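# Move fridge bottles to cart tray, close fridge door

## Task

Take each bottle still inside the refrigerator and set it standing upright on the top tray of the cart; bottles already on that tray must also be upright when you finish. Afterwards close the refrigerator door completely. The attempt fails if a glass bottle drops a long way, if the door is swung open or closed violently, or if the robot tips over or ends up leaning. Anything that stays in place only because the robot is holding it does not count.

## Robot and tools

ROBOT. A Hello Robot Stretch 3 with a single arm. It has a two-wheeled base (0.33 m long, 0.34 m wide) that can only drive straight or spin in place, pivoting about a point 0.05 m behind its front edge. A lift rides up and down a mast, and a telescoping arm reaches out to the robot's RIGHT side. The arm ends in a wrist (yaw, pitch, roll) and a two-finger gripper. To reach farther forward or back, drive the base. When stowed (arm in, wrist folded), spinning sweeps a 0.28 m radius; an unfolded level wrist reaches past that. Cameras: head_camera and nav_camera on the head (aimed by head_pan_rad and head_tilt_rad), and wrist_camera on the gripper. Loose objects may occasionally get nudged by outside forces.

FRAMES. Base frame: origin on the floor between the drive wheels; x forward, y left, z up. hand_pose is reported in this frame at the point where the closed fingertips meet. The odometry frame is the base frame as it stood at the scene's start. Heading is positive to the left, from -3.142 to 3.142.

execute_actions takes "actions", a list run in order. Each action may hold "robot", "steps" (1 to 450, at 30 steps per second, default 1) and "until". "robot" can be one of three things: a single command; a list of up to 8 commands run in sequence, where {"pause_s": s} (up to 15 s) may be one entry; or {"stop": true}, which brakes everything and clears the queue. A command may contain:
- "base": exactly one key. "translate_m" is a relative drive in metres from wherever the base is when the command begins, forward positive, |value| at most 1. "rotate_rad" is a relative in-place turn in radians, left (counter-clockwise) positive, |value| at most 3.2.
- "joints": absolute targets by name. Any joint left out keeps its previous target. Ranges: lift_m 0 to 1.1 (arm height); arm_m 0 to 0.52 (extension); wrist_yaw_rad -1.345 to 4.42 (0 points along the arm, positive swings toward the front, 3.0 folds over the base); wrist_pitch_rad -1.57 to 0.451 (negative points fingertips down); wrist_roll_rad -2.911 to 2.911; gripper_m -0.089 to 0.179 (larger is wider; the real fingertip gap is about 0.007 m smaller near closed and 0.025 m smaller wide open, and 0 below 0.007); head_pan_rad -3.953 to 1.73 (positive left, -1.57 looks along the arm); head_tilt_rad -1.53 to 0.419 (negative down).
- "contact_limits": {"arm_m": effort %, 1 to 100}, so the arm halts when its motor effort reaches that value. Smaller is gentler; too small halts immediately. It applies until the next arm_m command.
Base and joint motions start together and keep running into later actions and between calls. A new command overrides at once and discards the remainder of an older queue. In a queue, each entry starts only after the previous one ended "done" ("off_target" also passes for base and gripper); other endings drop the rest. Any out-of-range value or invalid action rejects the whole call.

UNTIL. To wait for all motion to finish, use "steps": 450 with "until": {"robot": {"status": "ended"}}. You can also test fields such as lift_m, arm_m_goal, base_status, queue, queue_left or refusals, e.g. {"lift_m": [">", 0.3]}, with =, !=, <, <=, >, >=; statuses take a word or ["!=", "moving"]. {"any": {"status": "ended"}} fires when the first motion ends. Don't wait on exact equality of a reading.

SPEED. The base is fast (0.30 m/s, 1.9 rad/s) only with lift_m under 0.30, arm_m under 0.03 and wrist_yaw_rad over 2.54; otherwise 0.10 m/s and 0.63 rad/s.

GRIPPER. Close by commanding a gripper_m smaller than the object's width; smaller grips harder, but overloading triggers a stall guard that weakens the grip, so heavy glass can slide. Open at least 0.02 beyond the contact value to let go. Neither the reading nor "done" proves you are holding something; check the cameras.

SELF-COLLISION. Fold or unfold the wrist only with lift_m between 0.32 and 0.95, wrist_pitch_rad -0.4 and roll near 0; after folding, lift_m may go down to 0.25. With wrist_yaw_rad below -0.4 keep wrist_pitch_rad at -0.5 or lower.

AVOID. Pushing on rigid things with the gripper higher than about 0.45 m can tip the robot, especially a second push after a contact_stop or with a raised contact limit. Don't drive while gripping, hooking or pressing on something fixed. If the base snags (worst when reversing), reverse the last move in small steps; if base_tilt shows a lean, pull the gripper away, and if still tipped lower lift_m to about 0.2. Move the door slowly so it does not slam, carry bottles low, and set them down standing before releasing. Let everything come to rest before ending.

RESULTS. Each result is a snapshot plus one image per camera. base_status shows progress as (translate_m done of goal); joint_goals, joint_status, measured_speeds (units per second), motor_effort (%; bracket = peak since last result; readings carry offsets and noise), refusals/queue/queue_left. Status words: moving, done, off_target (came to rest short, may still push), contact_stop (lift or arm hit something and went slack), time_out, stopped, not_commanded, torque_fault (wrist servo off for 10 s after hard load; joint limp, goals refused). "robot.on_its_own" appears when the robot changed a goal itself, a joint is slack or off, an idle motor's effort suggests load or pushing, or base_tilt differs by 3 degrees or more from its start value. Lines starting "refused:", "dropped:" or "replaced:" explain rejected goals, cut queues or how a previous motion ended. lidar_m: 12 ranges in metres, 30-degree sectors starting straight ahead and going counter-clockwise, in a plane 0.17 m high, blind to glass. wrist_depth_mm and head_depth_mm: 7x7 grids of median depth in mm; "-" means no value. base_odometry counts wheel turns, so slip shows as travel. camera_calibration gives K, distortion and T_world_to_cam (base frame to camera) per camera.

zoom_image: "camera" (head_camera, nav_camera or wrist_camera) and "region" [x0, y0, x1, y1] in pixels of that camera's latest image, origin top-left, at most 504 by 504.

finished_scene: "scene" is the number of the current scene. It ends that scene irreversibly and reports whether the task succeeded.

Each tool is called after ">>>" as name(argument=value, ...) on one line, values as JSON.

## Session

>>> execute_actions(actions=[])

Scene clock: 0.00 s.
robot.base_odometry: x=+0.000 y=+0.000 heading=+0.000 (m, m, rad; robot's odometry frame)
robot.turned_by_wheels: +0.000 (rad since the last result)
robot.turned_by_imu: +0.000 (rad since the last result)
robot.base_tilt: forward=-1.7 right=+0.8 (deg)
robot.lidar_m: 1.53 1.40 1.33 1.34 1.63 1.14 1.31 1.38 1.60 2.41 1.70 1.10
robot.head_depth_mm: 1410 1408 1403 1404 1411 1405 1029 / 1474 1465 1445 1456 1464 1461 1023 / 1520 1530 1505 1514 1531 1504 1024 / 1589 1598 1589 1587 1598 1515 1019 / 1652 1653 1669 1668 1664 1505 1016 / 1733 1737 1737 1744 1749 1511 1013 / 1817 1822 1828 1828 1834 1501 1014
robot.base_status: not_commanded
robot.joint_positions: lift_m=+0.569 arm_m=+0.002 wrist_yaw_rad=+3.025 wrist_pitch_rad=-0.459 wrist_roll_rad=-0.010 gripper_m=+0.037 head_pan_rad=-0.002 head_tilt_rad=+0.009
robot.joint_goals: lift_m=+0.569 arm_m=+0.002 wrist_yaw_rad=+3.025 wrist_pitch_rad=-0.459 wrist_roll_rad=-0.010 gripper_m=+0.037 head_pan_rad=-0.002 head_tilt_rad=+0.009
robot.joint_status: lift_m=not_commanded arm_m=not_commanded wrist_yaw_rad=not_commanded wrist_pitch_rad=not_commanded wrist_roll_rad=not_commanded gripper_m=not_commanded head_pan_rad=not_commanded head_tilt_rad=not_commanded
robot.measured_speeds: translate_m=+0.000 rotate_rad=+0.000 lift_m=+0.000 arm_m=+0.000 wrist_yaw_rad=+0.000 wrist_pitch_rad=+0.000 wrist_roll_rad=+0.000 head_pan_rad=+0.000 head_tilt_rad=+0.000
robot: refusals=0 queue=idle queue_left=0
robot.motor_effort: left_wheel=+0 right_wheel=+1 lift_m=+32 arm_m=+0 wrist_yaw_rad=+0 wrist_pitch_rad=+5 wrist_roll_rad=+0 gripper_m=+1 head_pan_rad=+0 head_tilt_rad=+2 (%)
robot.hand_pose: x=+0.0043 y=+0.0711 z=+0.5727 quat_wxyz=(+0.201, +0.693, +0.122, +0.682) (m; robot's base frame)
robot.wrist_depth_mm: - - - - - - - / - - - - - - - / - - - - - - - / - - - - - - - / 961 940 - 943 946 934 960 / 827 793 - 804 794 801 810 / 690 688 683 720 706 700 690
pictures: head_camera (sideways: a quarter turn clockwise sets it upright), nav_camera (sideways: a quarter turn counterclockwise sets it upright), wrist_camera
Images, in order (width x height): head_camera 896x504, nav_camera 672x504, wrist_camera 644x364.

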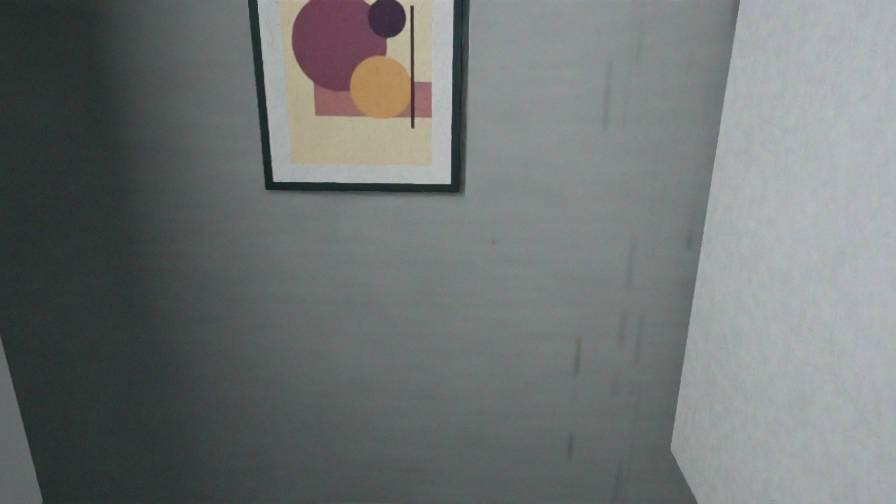

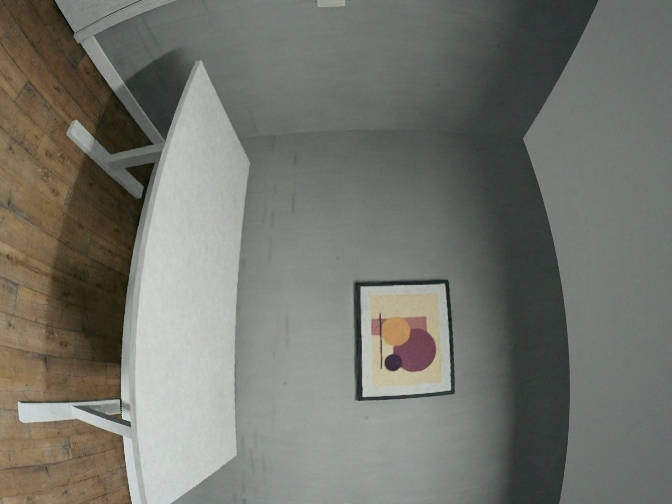

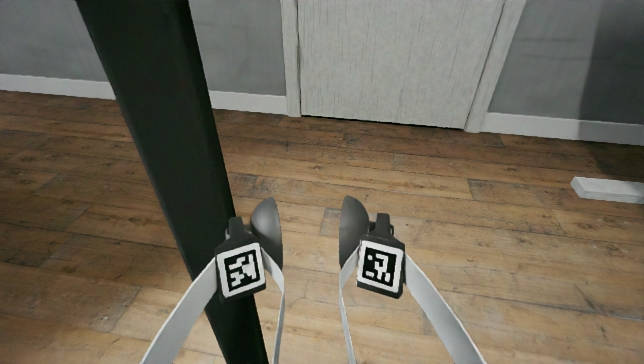

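>>> execute_actions(actions=[{"robot":{"joints":{"head_pan_rad":-1.8,"head_tilt_rad":-0.4}},"steps":100,"until":{"robot":{"status":"ended"}}}])

>>> execute_actions(actions=[{"robot":{"joints":{"head_pan_rad":-3.5,"head_tilt_rad":-0.4}},"steps":100,"until":{"robot":{"status":"ended"}}}])

Scene clock: 4.53 s.
robot.base_odometry: x=+0.000 y=+0.000 heading=+0.000 (m, m, rad; robot's odometry frame)
robot.turned_by_wheels: +0.000 (rad since the last result)
robot.turned_by_imu: +0.001 (rad since the last result)
robot.base_tilt: forward=-1.7 right=+0.8 (deg)
robot.lidar_m: 1.53 1.41 1.33 1.34 1.63 1.14 1.31 1.38 1.60 2.41 1.70 1.10
robot.head_depth_mm: 2012 2135 2302 2474 2238 1720 1394 / 2036 2162 2343 2515 2249 1713 1393 / 2055 2204 2372 2539 2261 1726 1400 / 2080 2253 2414 2630 2252 1728 1398 / 2116 2277 2449 2681 2249 1721 1401 / 2150 2329 2489 2702 2249 1737 1400 / 2195 2351 2559 2756 2258 1732 1403
robot.base_status: not_commanded
robot.joint_positions: lift_m=+0.569 arm_m=+0.002 wrist_yaw_rad=+3.025 wrist_pitch_rad=-0.459 wrist_roll_rad=-0.010 gripper_m=+0.037 head_pan_rad=-1.793 head_tilt_rad=-0.395
robot.joint_goals: lift_m=+0.569 arm_m=+0.002 wrist_yaw_rad=+3.025 wrist_pitch_rad=-0.459 wrist_roll_rad=-0.010 gripper_m=+0.037 head_pan_rad=-1.800 head_tilt_rad=-0.400
robot.joint_status: lift_m=not_commanded arm_m=not_commanded wrist_yaw_rad=not_commanded wrist_pitch_rad=not_commanded wrist_roll_rad=not_commanded gripper_m=not_commanded head_pan_rad=done head_tilt_rad=done
robot.measured_speeds: translate_m=+0.000 rotate_rad=+0.000 lift_m=+0.000 arm_m=+0.000 wrist_yaw_rad=+0.000 wrist_pitch_rad=+0.000 wrist_roll_rad=+0.000 head_pan_rad=+0.000 head_tilt_rad=+0.000
robot: refusals=0 queue=done queue_left=0
robot.motor_effort: left_wheel=-1(0) right_wheel=+1(1) lift_m=+32(32) arm_m=+0(1) wrist_yaw_rad=+0(0) wrist_pitch_rad=+5(5) wrist_roll_rad=+0(0) gripper_m=+0(1) head_pan_rad=-4(62) head_tilt_rad=-2(25) (%)
robot.hand_pose: x=+0.0043 y=+0.0711 z=+0.5727 quat_wxyz=(+0.201, +0.693, +0.122, +0.682) (m; robot's base frame)
robot.wrist_depth_mm: - - - - - - - / - - - - - - - / - - - - - - - / - - - - - - - / 940 932 - 937 940 963 968 / 809 799 - 821 796 817 814 / 687 685 686 703 697 701 705
pictures: head_camera (sideways: a quarter turn clockwise sets it upright), nav_camera (sideways: a quarter turn counterclockwise sets it upright), wrist_camera
camera_calibration (this result's frames):
head_camera: T_world_to_cam=[[0.0474879, 0.397632, -0.916315, 1.21186], [0.984425, -0.174087, -0.024527, 0.0291951], [-0.169272, -0.900879, -0.399706, 0.476104], [0, 0, 0, 1]] pos_world=[-0.00569825, -0.0478807, 1.30146]
nav_camera: T_world_to_cam=[[-0.11974, -0.390908, 0.912608, -1.1416], [-0.976678, 0.211394, -0.0375974, 0.109497], [-0.178223, -0.895826, -0.407103, 0.485334], [0, 0, 0, 1]] pos_world=[0.0567456, -0.034634, 1.24353]
wrist_camera: T_world_to_cam=[[0.989529, -0.142596, 0.0223403, -0.014904], [-0.0745335, -0.637373, -0.766942, 0.50614], [0.123602, 0.757246, -0.641327, 0.482888], [0, 0, 0, 1]] pos_world=[-0.00721366, -0.0451907, 0.698202]
Images, in order (width x height): head_camera 896x504, nav_camera 672x504, wrist_camera 644x364.

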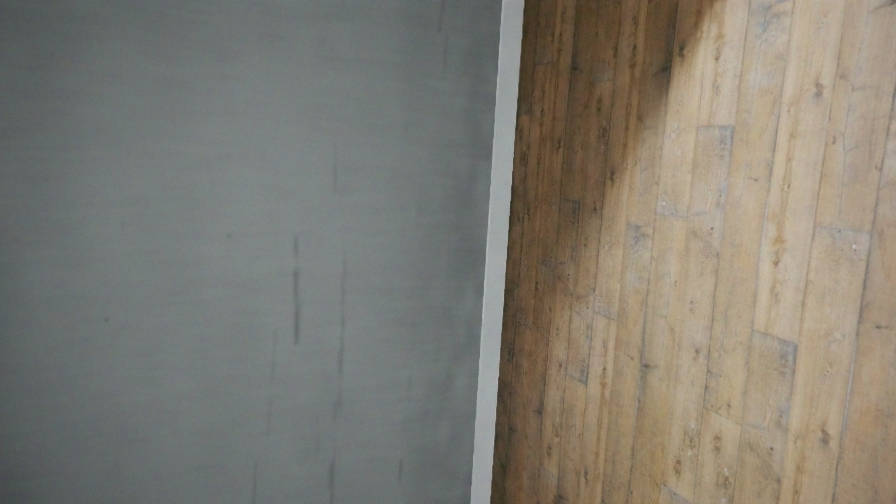

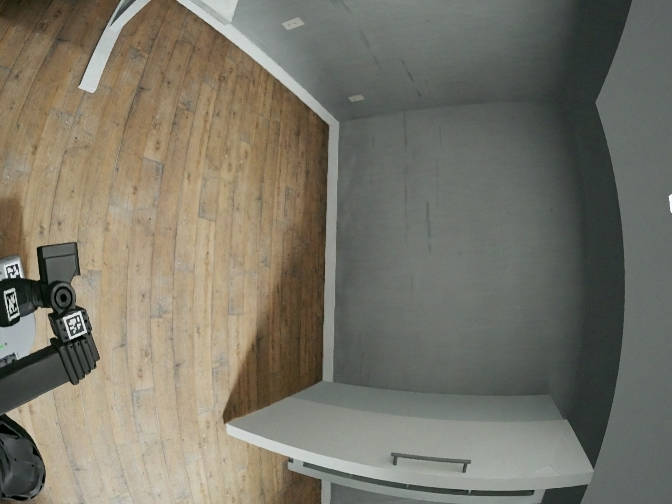

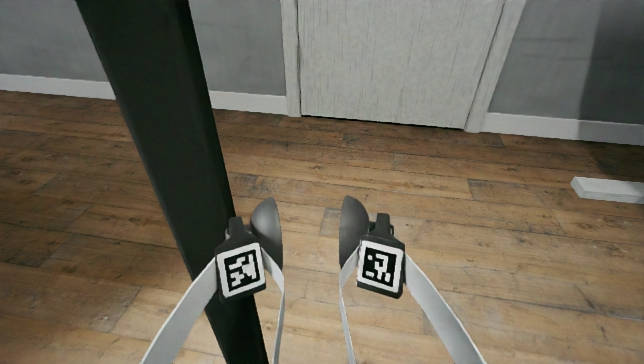

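Scene clock: 5.87 s.
robot.base_odometry: x=+0.000 y=+0.000 heading=+0.000 (m, m, rad; robot's odometry frame)
robot.turned_by_wheels: +0.000 (rad since the last result)
robot.turned_by_imu: +0.000 (rad since the last result)
robot.base_tilt: forward=-1.8 right=+0.8 (deg)
robot.lidar_m: 1.53 1.41 1.33 1.34 1.63 1.14 1.31 1.38 1.59 2.41 1.70 1.10
robot.head_depth_mm: 2767 2987 3189 2888 2155 1725 1397 / 2759 2998 3092 1569 1751 1672 1392 / 2781 2967 3111 1349 1498 1566 1396 / 2793 2985 3207 1665 1644 1631 1391 / 2829 2989 3245 2903 2070 1689 1396 / 2813 2991 3214 3315 2274 1723 1402 / 2814 2992 3235 3308 2262 1718 1396
robot.base_status: not_commanded
robot.joint_positions: lift_m=+0.569 arm_m=+0.002 wrist_yaw_rad=+3.025 wrist_pitch_rad=-0.459 wrist_roll_rad=-0.010 gripper_m=+0.037 head_pan_rad=-3.493 head_tilt_rad=-0.395
robot.joint_goals: lift_m=+0.569 arm_m=+0.002 wrist_yaw_rad=+3.025 wrist_pitch_rad=-0.459 wrist_roll_rad=-0.010 gripper_m=+0.037 head_pan_rad=-3.500 head_tilt_rad=-0.400
robot.joint_status: lift_m=not_commanded arm_m=not_commanded wrist_yaw_rad=not_commanded wrist_pitch_rad=not_commanded wrist_roll_rad=not_commanded gripper_m=not_commanded head_pan_rad=done head_tilt_rad=done
robot.measured_speeds: translate_m=+0.000 rotate_rad=+0.000 lift_m=+0.000 arm_m=+0.000 wrist_yaw_rad=+0.000 wrist_pitch_rad=+0.000 wrist_roll_rad=+0.000 head_pan_rad=+0.000 head_tilt_rad=+0.000
robot: refusals=0 queue=done queue_left=0
robot.motor_effort: left_wheel=+0(1) right_wheel=+1(1) lift_m=+32(32) arm_m=+0(0) wrist_yaw_rad=-1(0) wrist_pitch_rad=+5(5) wrist_roll_rad=+0(0) gripper_m=+1(0) head_pan_rad=-5(62) head_tilt_rad=-3(1) (%)
robot.hand_pose: x=+0.0043 y=+0.0711 z=+0.5727 quat_wxyz=(+0.201, +0.693, +0.122, +0.682) (m; robot's base frame)
robot.wrist_depth_mm: - - - - - - - / - - - - - - - / - - - - - - - / - - - - - - - / 952 928 - 949 931 938 948 / 806 802 - 798 786 800 803 / 693 699 686 721 711 703 717
pictures: head_camera (sideways: a quarter turn clockwise sets it upright), nav_camera (sideways: a quarter turn counterclockwise sets it upright), wrist_camera
camera_calibration (this result's frames):
head_camera: T_world_to_cam=[[0.388347, -0.0983792, -0.916247, 1.20969], [-0.29947, -0.953791, -0.0245189, 0.0370163], [-0.871495, 0.283911, -0.399864, 0.480592], [0, 0, 0, 1]] pos_world=[-0.0398613, 0.0178691, 1.30145]
nav_camera: T_world_to_cam=[[-0.372369, 0.169162, 0.912538, -1.13997], [0.335478, 0.941297, -0.0375989, 0.101495], [-0.86533, 0.292136, -0.407261, 0.48973], [0, 0, 0, 1]] pos_world=[-0.0347613, -0.0457645, 1.24353]
wrist_camera: T_world_to_cam=[[0.989529, -0.142596, 0.0223403, -0.014904], [-0.0745337, -0.637373, -0.766942, 0.50614], [0.123602, 0.757246, -0.641327, 0.482888], [0, 0, 0, 1]] pos_world=[-0.00721363, -0.0451908, 0.698202]
Images, in order (width x height): head_camera 896x504, nav_camera 672x504, wrist_camera 644x364.

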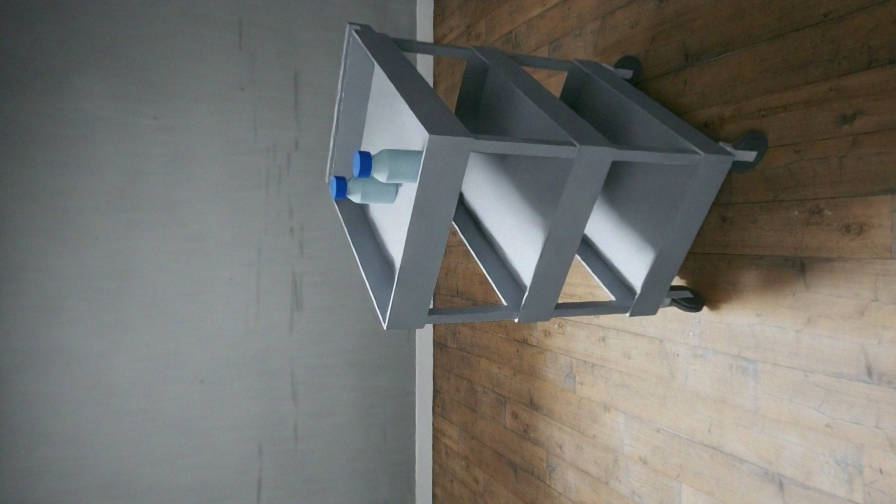

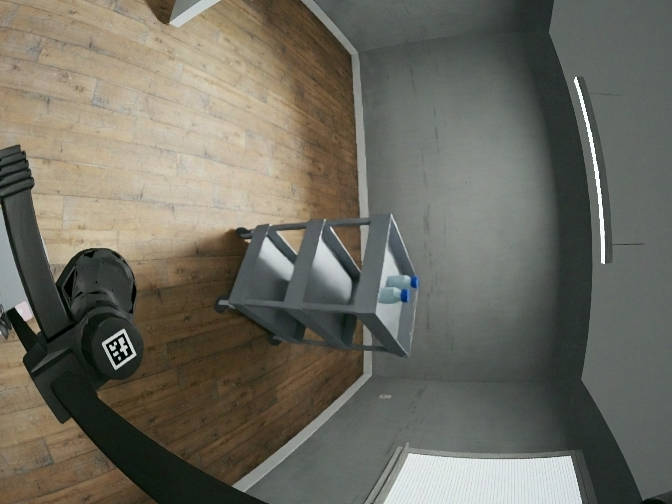

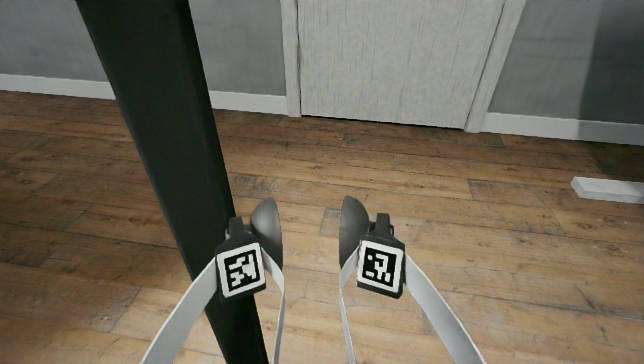

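>>> execute_actions(actions=[{"robot":{"base":{"rotate_rad":-0.33},"joints":{"head_pan_rad":-2.3,"head_tilt_rad":-0.4,"lift_m":0.28}},"steps":200,"until":{"robot":{"status":"ended"}}}])

Scene clock: 15.37 s.
robot.base_odometry: x=+0.000 y=+0.000 heading=-0.330 (m, m, rad; robot's odometry frame)
robot.turned_by_wheels: -0.330 (rad since the last result)
robot.turned_by_imu: -0.325 (rad since the last result)
robot.base_tilt: forward=-1.7 right=+0.8 (deg)
robot.lidar_m: 1.10 1.40 1.39 1.34 1.37 1.50 1.14 3.33 1.38 2.40 2.18 1.11
robot.head_depth_mm: 3296 3433 3619 3290 2238 1720 1394 / 3181 3481 3804 3296 2284 1719 1398 / 2959 3177 3477 3253 2242 1731 1397 / 2717 2920 3098 3266 2260 1727 1400 / 1951 2083 2206 2329 1674 1717 1398 / 1198 1291 1435 1626 1873 1732 1404 / 1404 1577 1780 2150 2168 1720 1405
robot.base_status: done (rotate_rad -0.3298 of -0.3300)
robot.joint_positions: lift_m=+0.280 arm_m=+0.002 wrist_yaw_rad=+3.025 wrist_pitch_rad=-0.459 wrist_roll_rad=-0.010 gripper_m=+0.037 head_pan_rad=-2.307 head_tilt_rad=-0.395
robot.joint_goals: lift_m=+0.280 arm_m=+0.002 wrist_yaw_rad=+3.025 wrist_pitch_rad=-0.459 wrist_roll_rad=-0.010 gripper_m=+0.037 head_pan_rad=-2.300 head_tilt_rad=-0.400
robot.joint_status: lift_m=done arm_m=not_commanded wrist_yaw_rad=not_commanded wrist_pitch_rad=not_commanded wrist_roll_rad=not_commanded gripper_m=not_commanded head_pan_rad=done head_tilt_rad=done
robot.measured_speeds: translate_m=+0.000 rotate_rad=+0.000 lift_m=+0.000 arm_m=+0.000 wrist_yaw_rad=+0.000 wrist_pitch_rad=+0.000 wrist_roll_rad=+0.000 head_pan_rad=+0.000 head_tilt_rad=+0.000
robot: refusals=0 queue=done queue_left=0
robot.motor_effort: left_wheel=+6(11) right_wheel=-5(9) lift_m=+20(31) arm_m=+0(0) wrist_yaw_rad=-1(0) wrist_pitch_rad=+5(5) wrist_roll_rad=+0(0) gripper_m=+0(0) head_pan_rad=+5(64) head_tilt_rad=-3(5) (%)
robot.hand_pose: x=+0.0043 y=+0.0710 z=+0.2840 quat_wxyz=(+0.201, +0.693, +0.122, +0.682) (m; robot's base frame)
robot.wrist_depth_mm: - - - - - - - / - - - - - - - / 865 841 848 870 853 851 877 / 659 680 666 665 674 671 680 / 557 550 - 561 548 563 563 / 476 506 - - 461 473 479 / - - - - 411 422 416
pictures: head_camera (sideways: a quarter turn clockwise sets it upright), nav_camera (sideways: a quarter turn counterclockwise sets it upright), wrist_camera
camera_calibration (this result's frames):
head_camera: T_world_to_cam=[[0.237261, 0.323115, -0.916135, 1.21047], [0.771381, -0.635901, -0.0245058, 0.030467], [-0.59049, -0.700875, -0.40012, 0.479212], [0, 0, 0, 1]] pos_world=[-0.0277293, -0.0358792, 1.30144]
nav_camera: T_world_to_cam=[[-0.296854, -0.281711, 0.912424, -1.14028], [-0.746262, 0.664589, -0.0376014, 0.108097], [-0.595794, -0.692069, -0.407516, 0.488418], [0, 0, 0, 1]] pos_world=[0.0331687, -0.0550507, 1.24352]
wrist_camera: T_world_to_cam=[[0.98953, -0.142589, 0.0223494, -0.00845832], [-0.074565, -0.637639, -0.766718, 0.284629], [0.123576, 0.757024, -0.641594, 0.29785], [0, 0, 0, 1]] pos_world=[-0.00721401, -0.0451953, 0.409518]
Images, in order (width x height): head_camera 896x504, nav_camera 672x504, wrist_camera 644x364.

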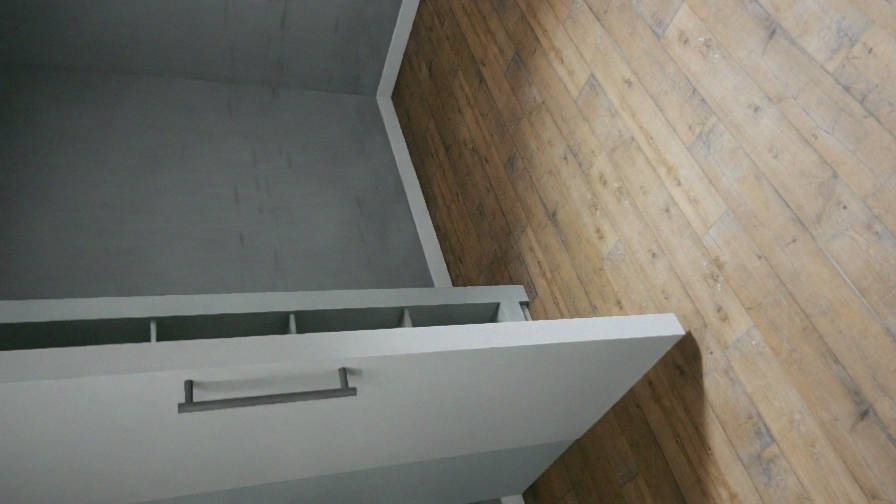

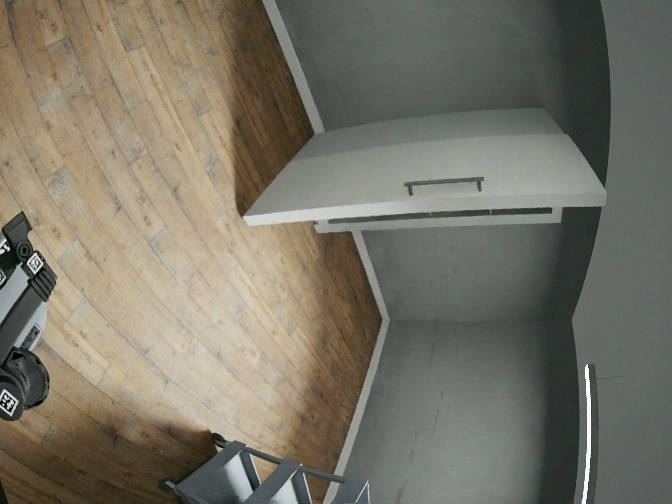

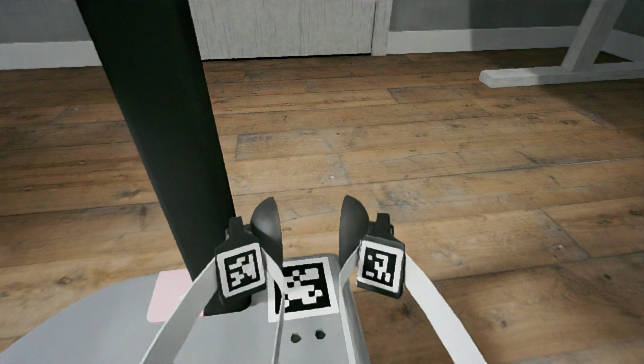

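>>> execute_actions(actions=[{"robot":[{"base":{"rotate_rad":0.738}},{"base":{"translate_m":-1.0}},{"base":{"translate_m":-0.487}},{"base":{"rotate_rad":-0.738},"joints":{"head_pan_rad":-1.57,"head_tilt_rad":-0.35}}],"steps":450,"until":{"robot":{"status":"ended"}}}])

Scene clock: 37.23 s.
robot.base_odometry: x=-1.365 y=-0.590 heading=-0.330 (m, m, rad; robot's odometry frame)
robot.turned_by_wheels: +0.000 (rad since the last result)
robot.turned_by_imu: -0.004 (rad since the last result)
robot.base_tilt: forward=-1.8 right=+0.8 (deg)
robot.lidar_m: 2.63 2.28 2.43 0.90 0.85 2.20 2.13 2.02 0.88 0.87 0.48 0.39
robot.head_depth_mm: 708 745 809 889 1570 1671 1440 / 977 960 955 946 959 1042 1148 / 1083 1154 1239 1146 1400 1164 1299 / 1093 1160 1245 1143 1395 1170 1259 / 1097 1163 1251 1152 1401 1172 1267 / 1075 1140 1152 1065 1167 1128 1191 / 802 803 833 877 928 939 946
robot.base_status: done (rotate_rad -0.7378 of -0.7380)
robot.joint_positions: lift_m=+0.280 arm_m=+0.002 wrist_yaw_rad=+3.025 wrist_pitch_rad=-0.459 wrist_roll_rad=-0.010 gripper_m=+0.037 head_pan_rad=-1.577 head_tilt_rad=-0.358
robot.joint_goals: lift_m=+0.280 arm_m=+0.002 wrist_yaw_rad=+3.025 wrist_pitch_rad=-0.459 wrist_roll_rad=-0.010 gripper_m=+0.037 head_pan_rad=-1.570 head_tilt_rad=-0.350
robot.joint_status: lift_m=done arm_m=not_commanded wrist_yaw_rad=not_commanded wrist_pitch_rad=not_commanded wrist_roll_rad=not_commanded gripper_m=not_commanded head_pan_rad=done head_tilt_rad=done
robot.measured_speeds: translate_m=+0.000 rotate_rad=+0.000 lift_m=+0.000 arm_m=+0.000 wrist_yaw_rad=+0.000 wrist_pitch_rad=+0.000 wrist_roll_rad=+0.000 head_pan_rad=+0.000 head_tilt_rad=+0.000
robot: refusals=0 queue=done queue_left=0
robot.motor_effort: left_wheel=+5(20) right_wheel=-4(15) lift_m=+21(21) arm_m=+0(0) wrist_yaw_rad=-1(0) wrist_pitch_rad=+5(5) wrist_roll_rad=+0(0) gripper_m=+0(1) head_pan_rad=+5(55) head_tilt_rad=+3(9) (%)
robot.hand_pose: x=+0.0043 y=+0.0710 z=+0.2839 quat_wxyz=(+0.201, +0.693, +0.122, +0.682) (m; robot's base frame)
robot.wrist_depth_mm: 938 - - - - - - / - - - - - - - / 854 855 832 857 875 851 876 / 674 668 669 667 689 679 685 / 559 552 - 553 558 557 564 / 472 505 - - 462 479 480 / - - - - 417 415 416
pictures: head_camera (sideways: a quarter turn clockwise sets it upright), nav_camera (sideways: a quarter turn counterclockwise sets it upright), wrist_camera
camera_calibration (this result's frames):
head_camera: T_world_to_cam=[[-0.0389568, 0.365036, -0.930178, 1.23048], [0.998864, 0.0398004, -0.0262143, 0.0313049], [0.0274523, -0.930142, -0.366171, 0.431263], [0, 0, 0, 1]] pos_world=[0.00482706, -0.0492785, 1.3033]
nav_camera: T_world_to_cam=[[-0.0330602, -0.374066, 0.926813, -1.16067], [-0.999298, -0.00398155, -0.0372528, 0.109188], [0.0176251, -0.927394, -0.373671, 0.440633], [0, 0, 0, 1]] pos_world=[0.0629735, -0.0250909, 1.24444]
wrist_camera: T_world_to_cam=[[0.98953, -0.142588, 0.0223497, -0.00845959], [-0.0745664, -0.637649, -0.76671, 0.284602], [0.123575, 0.757015, -0.641605, 0.297849], [0, 0, 0, 1]] pos_world=[-0.007214, -0.0452064, 0.409498]
Images, in order (width x height): head_camera 896x504, nav_camera 672x504, wrist_camera 644x364.

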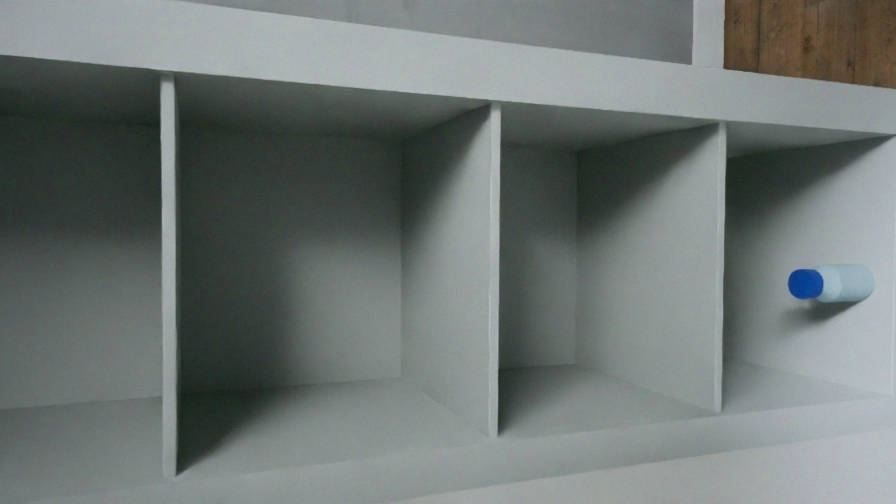

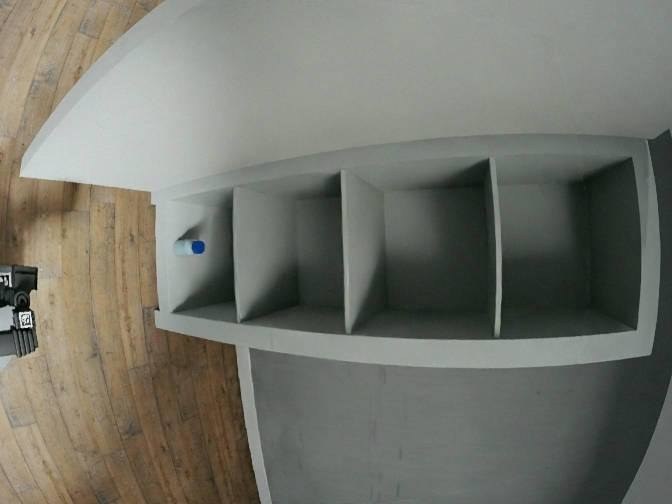

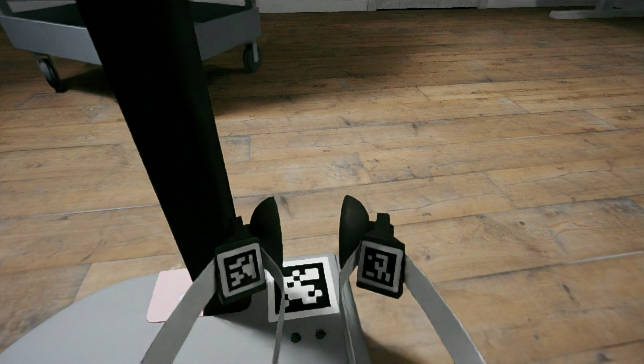

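>>> execute_actions(actions=[{"robot":[{"joints":{"lift_m":0.35,"wrist_pitch_rad":-0.4,"head_tilt_rad":-0.9}},{"joints":{"wrist_yaw_rad":0,"gripper_m":0.15}},{"joints":{"wrist_pitch_rad":0,"lift_m":0.2,"arm_m":0.3}}],"steps":450,"until":{"robot":{"status":"ended"}}}])

Scene clock: 49.67 s.
robot.base_odometry: x=-1.365 y=-0.590 heading=-0.330 (m, m, rad; robot's odometry frame)
robot.turned_by_wheels: +0.000 (rad since the last result)
robot.turned_by_imu: +0.002 (rad since the last result)
robot.base_tilt: forward=-1.7 right=+0.8 (deg)
robot.lidar_m: 2.62 2.28 2.42 0.90 0.85 2.21 2.13 2.02 0.89 0.87 0.48 0.39
robot.head_depth_mm: 753 941 1760 1613 1402 1232 1113 / 846 978 1105 1424 1411 1241 1123 / 884 1325 1215 1496 1456 1228 1132 / 890 1322 1222 1466 1406 1246 1132 / 895 1327 1224 1518 1414 1253 1120 / 904 1143 1142 1244 1315 1213 1125 / 799 867 919 915 918 923 1055
robot.base_status: done (rotate_rad -0.7378 of -0.7380)
robot.joint_positions: lift_m=+0.200 arm_m=+0.300 wrist_yaw_rad=+0.000 wrist_pitch_rad=-0.024 wrist_roll_rad=-0.010 gripper_m=+0.150 head_pan_rad=-1.577 head_tilt_rad=-0.888
robot.joint_goals: lift_m=+0.200 arm_m=+0.300 wrist_yaw_rad=+0.000 wrist_pitch_rad=+0.000 wrist_roll_rad=-0.010 gripper_m=+0.150 head_pan_rad=-1.570 head_tilt_rad=-0.900
robot.joint_status: lift_m=done arm_m=done wrist_yaw_rad=done wrist_pitch_rad=done wrist_roll_rad=not_commanded gripper_m=done head_pan_rad=done head_tilt_rad=done
robot.measured_speeds: translate_m=+0.000 rotate_rad=+0.000 lift_m=+0.000 arm_m=+0.000 wrist_yaw_rad=+0.000 wrist_pitch_rad=+0.000 wrist_roll_rad=+0.000 head_pan_rad=+0.000 head_tilt_rad=+0.000
robot: refusals=0 queue=done queue_left=0
robot.motor_effort: left_wheel=+5(6) right_wheel=-5(5) lift_m=+20(44) arm_m=+5(3) wrist_yaw_rad=-1(2) wrist_pitch_rad=+8(9) wrist_roll_rad=+0(0) gripper_m=+0(82) head_pan_rad=+5(5) head_tilt_rad=-5(31) (%)
robot.hand_pose: x=-0.0213 y=-0.7002 z=+0.3090 quat_wxyz=(+0.711, +0.009, -0.703, -0.008) (m; robot's base frame)
robot.wrist_depth_mm: 387 447 451 462 397 295 841 / 392 589 700 713 445 308 880 / 394 591 721 747 447 319 906 / 390 601 745 747 446 334 925 / 393 551 399 639 457 916 951 / 379 - 405 458 431 367 674 / 354 359 363 370 371 483 518
pictures: head_camera (sideways: a quarter turn clockwise sets it upright), nav_camera (sideways: a quarter turn counterclockwise sets it upright), wrist_camera
camera_calibration (this result's frames):
head_camera: T_world_to_cam=[[-0.0365355, 0.785262, -0.618085, 0.823607], [0.998896, 0.0469723, 0.000631624, -0.00365478], [0.0295289, -0.617379, -0.786111, 0.977559], [0, 0, 0, 1]] pos_world=[0.00487544, -0.0430508, 1.27753]
nav_camera: T_world_to_cam=[[-0.0354616, -0.791307, 0.61039, -0.748164], [-0.999176, 0.0160202, -0.0372802, 0.109197], [0.0197215, -0.61121, -0.791223, 0.983815], [0, 0, 0, 1]] pos_world=[0.0631737, 0.00754097, 1.23916]
wrist_camera: T_world_to_cam=[[-0.999431, 0.0324466, 0.00923408, -0.00944478], [-0.000535328, 0.258435, -0.966028, 0.50077], [-0.0337308, -0.965483, -0.258271, -0.42698], [0, 0, 0, 1]] pos_world=[-0.0235737, -0.541352, 0.373569]
Images, in order (width x height): head_camera 896x504, nav_camera 672x504, wrist_camera 644x364.

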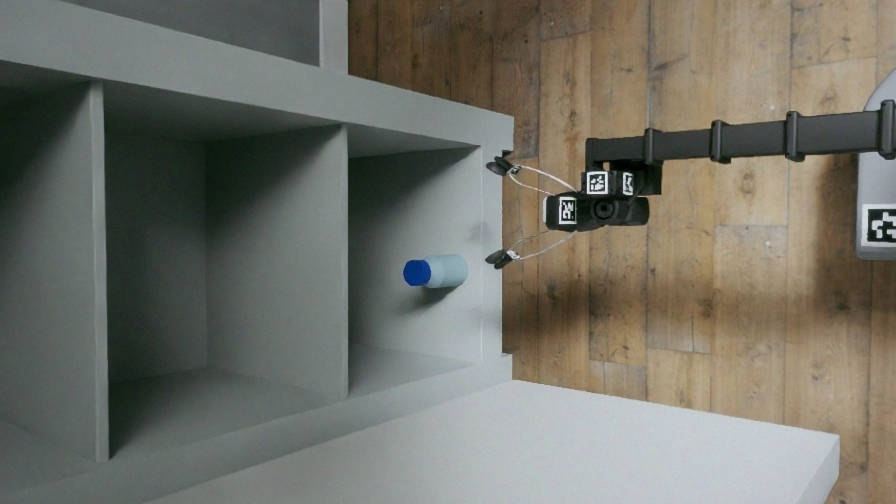

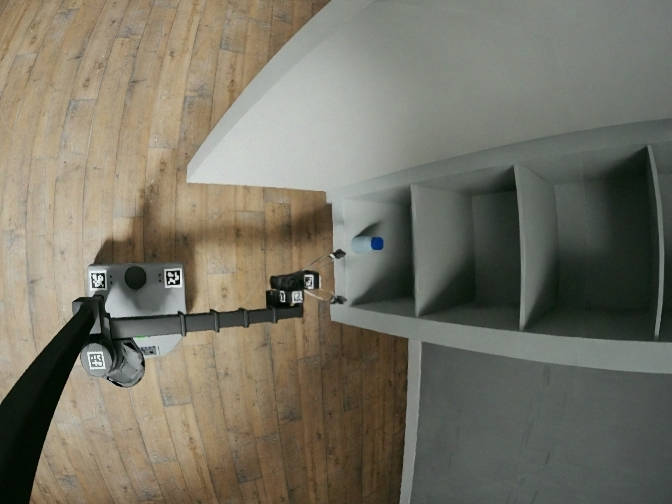

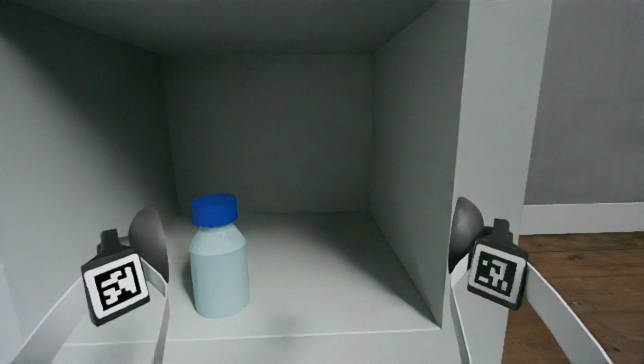

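>>> execute_actions(actions=[{"robot":[{"base":{"rotate_rad":-0.5},"joints":{"arm_m":0.2,"lift_m":0.07}},{"base":{"translate_m":0.12}},{"base":{"rotate_rad":0.5}},{"joints":{"arm_m":0.33}}],"steps":450,"until":{"robot":{"status":"ended"}}}])

Scene clock: 62.07 s.
robot.base_odometry: x=-1.284 y=-0.679 heading=-0.330 (m, m, rad; robot's odometry frame)
robot.turned_by_wheels: +0.000 (rad since the last result)
robot.turned_by_imu: +0.002 (rad since the last result)
robot.base_tilt: forward=-1.8 right=+0.9 (deg)
robot.lidar_m: 2.52 2.21 2.48 1.07 1.00 2.31 2.23 1.94 0.85 0.82 0.33 0.27
robot.head_depth_mm: 837 976 1031 1308 1404 1235 1110 / 843 1251 1178 1394 1402 1238 1123 / 851 1289 1186 1466 1423 1219 1130 / 858 1290 1189 1453 1403 1246 1138 / 863 1235 1131 1323 1392 1229 1120 / 739 821 896 898 902 902 908 / 632 629 627 628 628 632 722
robot.base_status: done (rotate_rad +0.4998 of +0.5000)
robot.joint_positions: lift_m=+0.070 arm_m=+0.330 wrist_yaw_rad=+0.000 wrist_pitch_rad=-0.023 wrist_roll_rad=-0.010 gripper_m=+0.150 head_pan_rad=-1.577 head_tilt_rad=-0.889
robot.joint_goals: lift_m=+0.070 arm_m=+0.330 wrist_yaw_rad=+0.000 wrist_pitch_rad=+0.000 wrist_roll_rad=-0.010 gripper_m=+0.150 head_pan_rad=-1.570 head_tilt_rad=-0.900
robot.joint_status: lift_m=done arm_m=done wrist_yaw_rad=done wrist_pitch_rad=done wrist_roll_rad=not_commanded gripper_m=done head_pan_rad=done head_tilt_rad=done
robot.measured_speeds: translate_m=+0.000 rotate_rad=+0.000 lift_m=+0.000 arm_m=+0.000 wrist_yaw_rad=+0.000 wrist_pitch_rad=+0.000 wrist_roll_rad=+0.000 head_pan_rad=+0.000 head_tilt_rad=+0.000
robot: refusals=0 queue=done queue_left=0
robot.motor_effort: left_wheel=-5(13) right_wheel=+7(12) lift_m=+21(20) arm_m=+5(2) wrist_yaw_rad=-1(0) wrist_pitch_rad=+8(9) wrist_roll_rad=+0(0) gripper_m=+0(1) head_pan_rad=+5(6) head_tilt_rad=-5(6) (%)
robot.hand_pose: x=-0.0214 y=-0.7302 z=+0.1791 quat_wxyz=(+0.711, +0.009, -0.703, -0.009) (m; robot's base frame)
robot.wrist_depth_mm: 272 405 591 609 614 407 276 / 272 397 626 641 629 409 277 / 272 398 645 282 660 404 279 / 270 395 484 276 533 411 277 / 269 329 319 279 312 335 268 / 240 - 248 252 252 256 261 / 250 253 255 262 264 266 273
pictures: head_camera (sideways: a quarter turn clockwise sets it upright), nav_camera (sideways: a quarter turn counterclockwise sets it upright), wrist_camera
camera_calibration (this result's frames):
head_camera: T_world_to_cam=[[-0.0365353, 0.785479, -0.617809, 0.823247], [0.998896, 0.0469735, 0.00065023, -0.003679], [0.0295314, -0.617103, -0.786328, 0.977841], [0, 0, 0, 1]] pos_world=[0.00487555, -0.0430422, 1.27752]
nav_camera: T_world_to_cam=[[-0.0354617, -0.791521, 0.610112, -0.747801], [-0.999176, 0.0160319, -0.0372766, 0.109192], [0.019724, -0.610931, -0.791438, 0.984095], [0, 0, 0, 1]] pos_world=[0.0631738, 0.0075631, 1.23916]
wrist_camera: T_world_to_cam=[[-0.999416, 0.0329018, 0.0092275, -0.00705322], [-0.000418136, 0.258242, -0.96608, 0.382851], [-0.0341687, -0.96552, -0.258077, -0.489588], [0, 0, 0, 1]] pos_world=[-0.0236176, -0.571343, 0.243578]
Images, in order (width x height): head_camera 896x504, nav_camera 672x504, wrist_camera 644x364.

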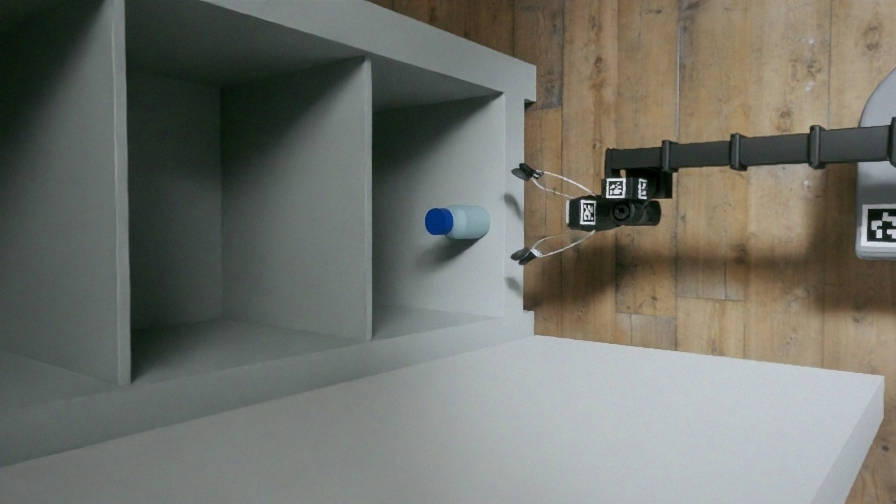

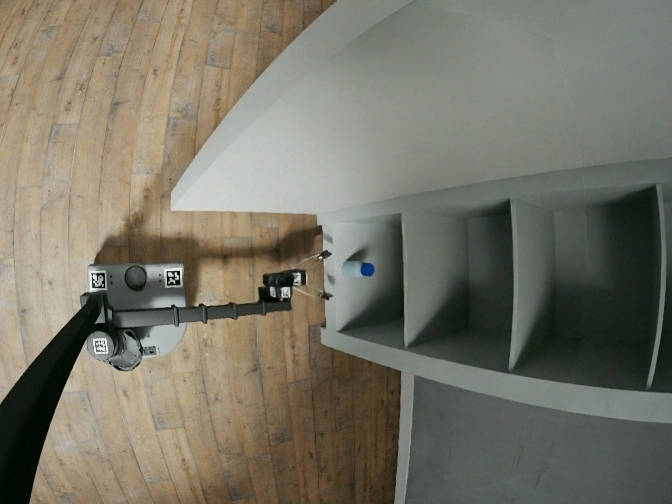

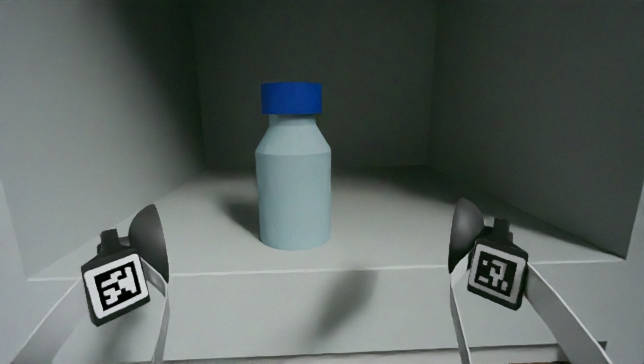

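>>> execute_actions(actions=[{"robot":[{"base":{"translate_m":0.01},"joints":{"arm_m":0.477,"lift_m":0.058}},{"joints":{"gripper_m":0.03}},{"joints":{"lift_m":0.1}}],"steps":450,"until":{"robot":{"status":"ended"}}}])

Scene clock: 71.23 s.
robot.base_odometry: x=-1.274 y=-0.682 heading=-0.330 (m, m, rad; robot's odometry frame)
robot.turned_by_wheels: +0.000 (rad since the last result)
robot.turned_by_imu: +0.001 (rad since the last result)
robot.base_tilt: forward=-1.8 right=+0.8 (deg)
robot.lidar_m: 2.51 2.20 2.48 1.08 1.01 2.33 2.24 1.94 0.85 0.81 0.32 0.26
robot.head_depth_mm: 835 1008 1025 1255 1407 1238 1110 / 843 1280 1176 1423 1407 1240 1124 / 848 1284 1180 1460 1370 1240 1130 / 856 1288 1190 1474 1409 1249 1133 / 856 1201 1132 1318 1359 1228 1119 / 737 804 860 859 859 868 878 / 603 602 600 600 602 602 690
robot.base_status: done (translate_m +0.0100 of +0.0100)
robot.joint_positions: lift_m=+0.099 arm_m=+0.477 wrist_yaw_rad=+0.001 wrist_pitch_rad=-0.056 wrist_roll_rad=-0.010 gripper_m=+0.031 head_pan_rad=-1.577 head_tilt_rad=-0.889
robot.joint_goals: lift_m=+0.100 arm_m=+0.477 wrist_yaw_rad=+0.000 wrist_pitch_rad=+0.000 wrist_roll_rad=-0.010 gripper_m=+0.030 head_pan_rad=-1.570 head_tilt_rad=-0.900
robot.joint_status: lift_m=done arm_m=done wrist_yaw_rad=done wrist_pitch_rad=done wrist_roll_rad=not_commanded gripper_m=done head_pan_rad=done head_tilt_rad=done
robot.measured_speeds: translate_m=+0.000 rotate_rad=+0.000 lift_m=+0.000 arm_m=+0.000 wrist_yaw_rad=+0.000 wrist_pitch_rad=+0.000 wrist_roll_rad=+0.000 head_pan_rad=+0.000 head_tilt_rad=+0.000
robot: refusals=0 queue=done queue_left=0
robot.motor_effort: left_wheel=-4(9) right_wheel=+3(13) lift_m=+45(47) arm_m=+4(4) wrist_yaw_rad=-1(6) wrist_pitch_rad=+21(22) wrist_roll_rad=+0(0) gripper_m=-15(90) head_pan_rad=+5(5) head_tilt_rad=-5(5) (%)
robot.hand_pose: x=-0.0211 y=-0.8761 z=+0.1997 quat_wxyz=(+0.711, +0.021, -0.703, -0.020) (m; robot's base frame)
robot.wrist_depth_mm: 261 383 453 108 476 420 287 / 258 381 473 114 487 421 286 / 259 378 503 119 514 423 288 / 257 377 454 112 529 429 291 / 258 328 122 116 344 346 291 / 244 256 129 122 227 252 248 / 201 200 191 127 195 197 196
pictures: head_camera (sideways: a quarter turn clockwise sets it upright), nav_camera (sideways: a quarter turn counterclockwise sets it upright), wrist_camera
camera_calibration (this result's frames):
head_camera: T_world_to_cam=[[-0.0365355, 0.785479, -0.617809, 0.823247], [0.998896, 0.0469738, 0.00065022, -0.00367899], [0.0295315, -0.617103, -0.786328, 0.977841], [0, 0, 0, 1]] pos_world=[0.00487556, -0.0430422, 1.27752]
nav_camera: T_world_to_cam=[[-0.0354615, -0.791521, 0.610112, -0.747801], [-0.999176, 0.0160316, -0.0372766, 0.109192], [0.0197241, -0.610931, -0.791438, 0.984094], [0, 0, 0, 1]] pos_world=[0.0631738, 0.00756311, 1.23916]
wrist_camera: T_world_to_cam=[[-0.999459, 0.0312378, 0.0103039, -0.00377306], [-0.000809161, 0.289807, -0.957085, 0.466282], [-0.0328833, -0.956575, -0.289625, -0.611017], [0, 0, 0, 1]] pos_world=[-0.023486, -0.719498, 0.269344]
Images, in order (width x height): head_camera 896x504, nav_camera 672x504, wrist_camera 644x364.

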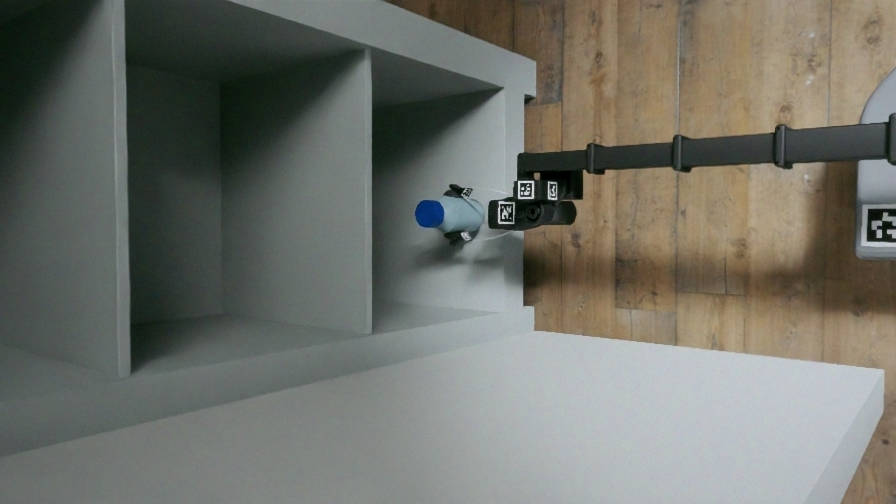

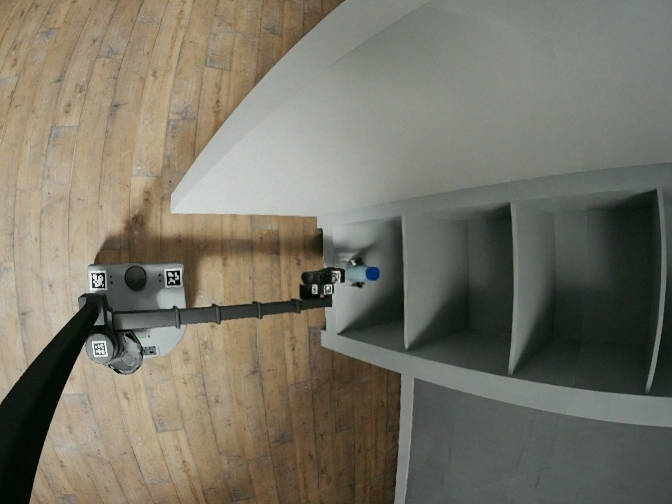

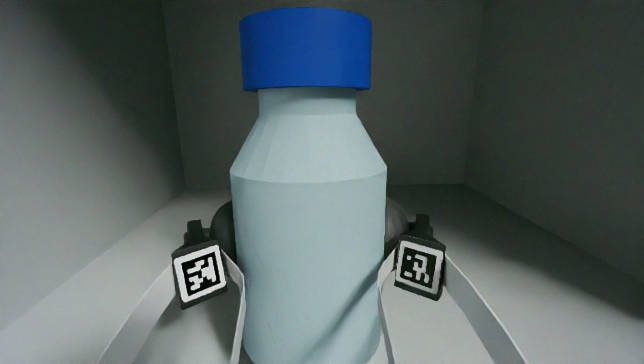

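>>> execute_actions(actions=[{"robot":[{"joints":{"arm_m":0.0}},{"base":{"translate_m":-0.21},"joints":{"lift_m":0.88}},{"base":{"rotate_rad":-1.57}},{"base":{"translate_m":-0.5}},{"base":{"rotate_rad":-1.16},"joints":{"head_tilt_rad":-0.7}}],"steps":450,"until":{"robot":{"status":"ended"}}},{"steps":300,"until":{"robot":{"status":"ended"}}}])

Scene clock: 107.77 s.
robot.base_odometry: x=-1.312 y=-0.141 heading=-3.059 (m, m, rad; robot's odometry frame)
robot.turned_by_wheels: -2.730 (rad since the last result)
robot.turned_by_imu: -2.695 (rad since the last result)
robot.base_tilt: forward=-1.8 right=+0.8 (deg)
robot.lidar_m: 2.06 2.01 1.30 0.77 2.35 2.27 2.69 2.03 0.54 0.40 0.60 2.04
robot.head_depth_mm: 1601 1794 880 764 1004 - - / 1656 1862 757 742 1001 - - / 1735 1886 394 409 - - - / 1830 1957 799 576 623 809 1088 / 1903 2062 966 747 988 1257 1175 / 1992 2213 973 1133 1416 1364 1182 / 2091 2384 1009 1972 1615 1365 1183
robot.base_status: done (rotate_rad -1.1598 of -1.1600)
robot.joint_positions: lift_m=+0.879 arm_m=+0.002 wrist_yaw_rad=+0.000 wrist_pitch_rad=-0.058 wrist_roll_rad=-0.010 gripper_m=+0.031 head_pan_rad=-1.577 head_tilt_rad=-0.704
robot.joint_goals: lift_m=+0.880 arm_m=+0.000 wrist_yaw_rad=+0.000 wrist_pitch_rad=+0.000 wrist_roll_rad=-0.010 gripper_m=+0.030 head_pan_rad=-1.570 head_tilt_rad=-0.700
robot.joint_status: lift_m=done arm_m=done wrist_yaw_rad=done wrist_pitch_rad=done wrist_roll_rad=not_commanded gripper_m=done head_pan_rad=done head_tilt_rad=done
robot.measured_speeds: translate_m=+0.000 rotate_rad=+0.000 lift_m=+0.000 arm_m=+0.000 wrist_yaw_rad=+0.000 wrist_pitch_rad=+0.000 wrist_roll_rad=+0.000 head_pan_rad=+0.000 head_tilt_rad=+0.000
robot: refusals=0 queue=done queue_left=0
robot.motor_effort: left_wheel=+6(13) right_wheel=-4(10) lift_m=+45(46) arm_m=-5(6) wrist_yaw_rad=+0(1) wrist_pitch_rad=+21(21) wrist_roll_rad=+0(0) gripper_m=-15(14) head_pan_rad=+5(5) head_tilt_rad=+2(18) (%)
robot.hand_pose: x=-0.0214 y=-0.4013 z=+0.9793 quat_wxyz=(+0.710, +0.021, -0.703, -0.020) (m; robot's base frame)
robot.wrist_depth_mm: - - - 108 - - - / - - - 115 - - - / - - - 118 - - - / - - 743 112 - - - / - 736 122 116 558 530 - / - - 129 121 321 465 - / - - 284 126 319 - -
pictures: head_camera (sideways: a quarter turn clockwise sets it upright), nav_camera (sideways: a quarter turn counterclockwise sets it upright), wrist_camera
camera_calibration (this result's frames):
head_camera: T_world_to_cam=[[-0.0372999, 0.658927, -0.751282, 0.997183], [0.998891, 0.0462118, -0.00906228, 0.00896666], [0.0287467, -0.750786, -0.659919, 0.81345], [0, 0, 0, 1]] pos_world=[0.00485415, -0.0467586, 1.28606]
nav_camera: T_world_to_cam=[[-0.0347048, -0.666271, 0.744902, -0.92345], [-0.999218, 0.00901234, -0.0384923, 0.110784], [0.018933, -0.745655, -0.666063, 0.82105], [0, 0, 0, 1]] pos_world=[0.0631047, -0.00404594, 1.23901]
wrist_camera: T_world_to_cam=[[-0.999418, 0.0324981, 0.0103484, -0.0265017], [-0.00044244, 0.29104, -0.956711, 1.075], [-0.0341031, -0.956159, -0.290857, 0.0703776], [0, 0, 0, 1]] pos_world=[-0.0236106, -0.244716, 1.04921]
Images, in order (width x height): head_camera 896x504, nav_camera 672x504, wrist_camera 644x364.

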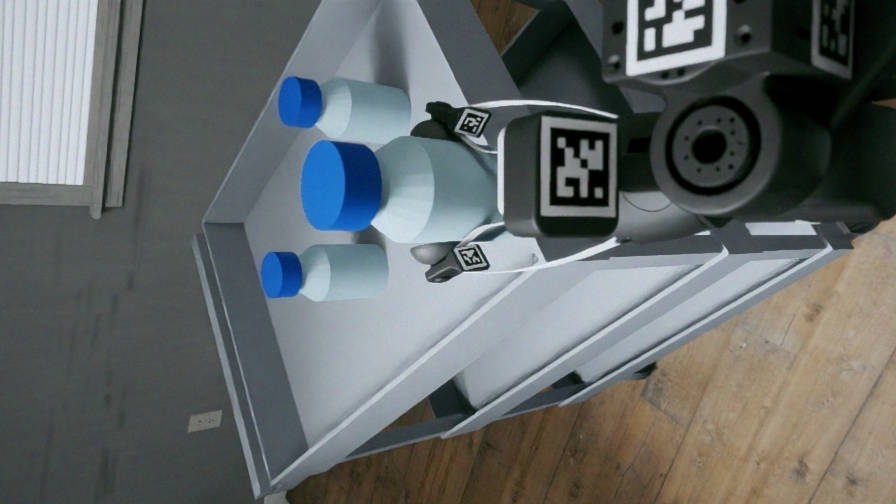

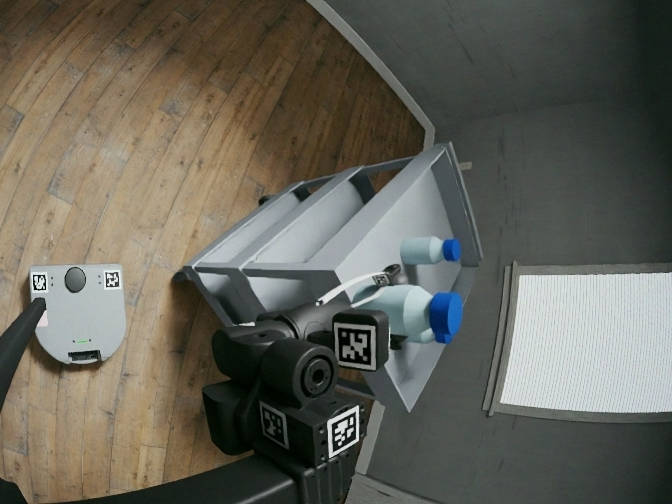

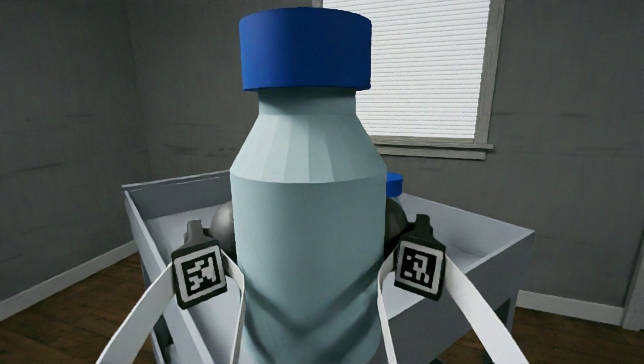

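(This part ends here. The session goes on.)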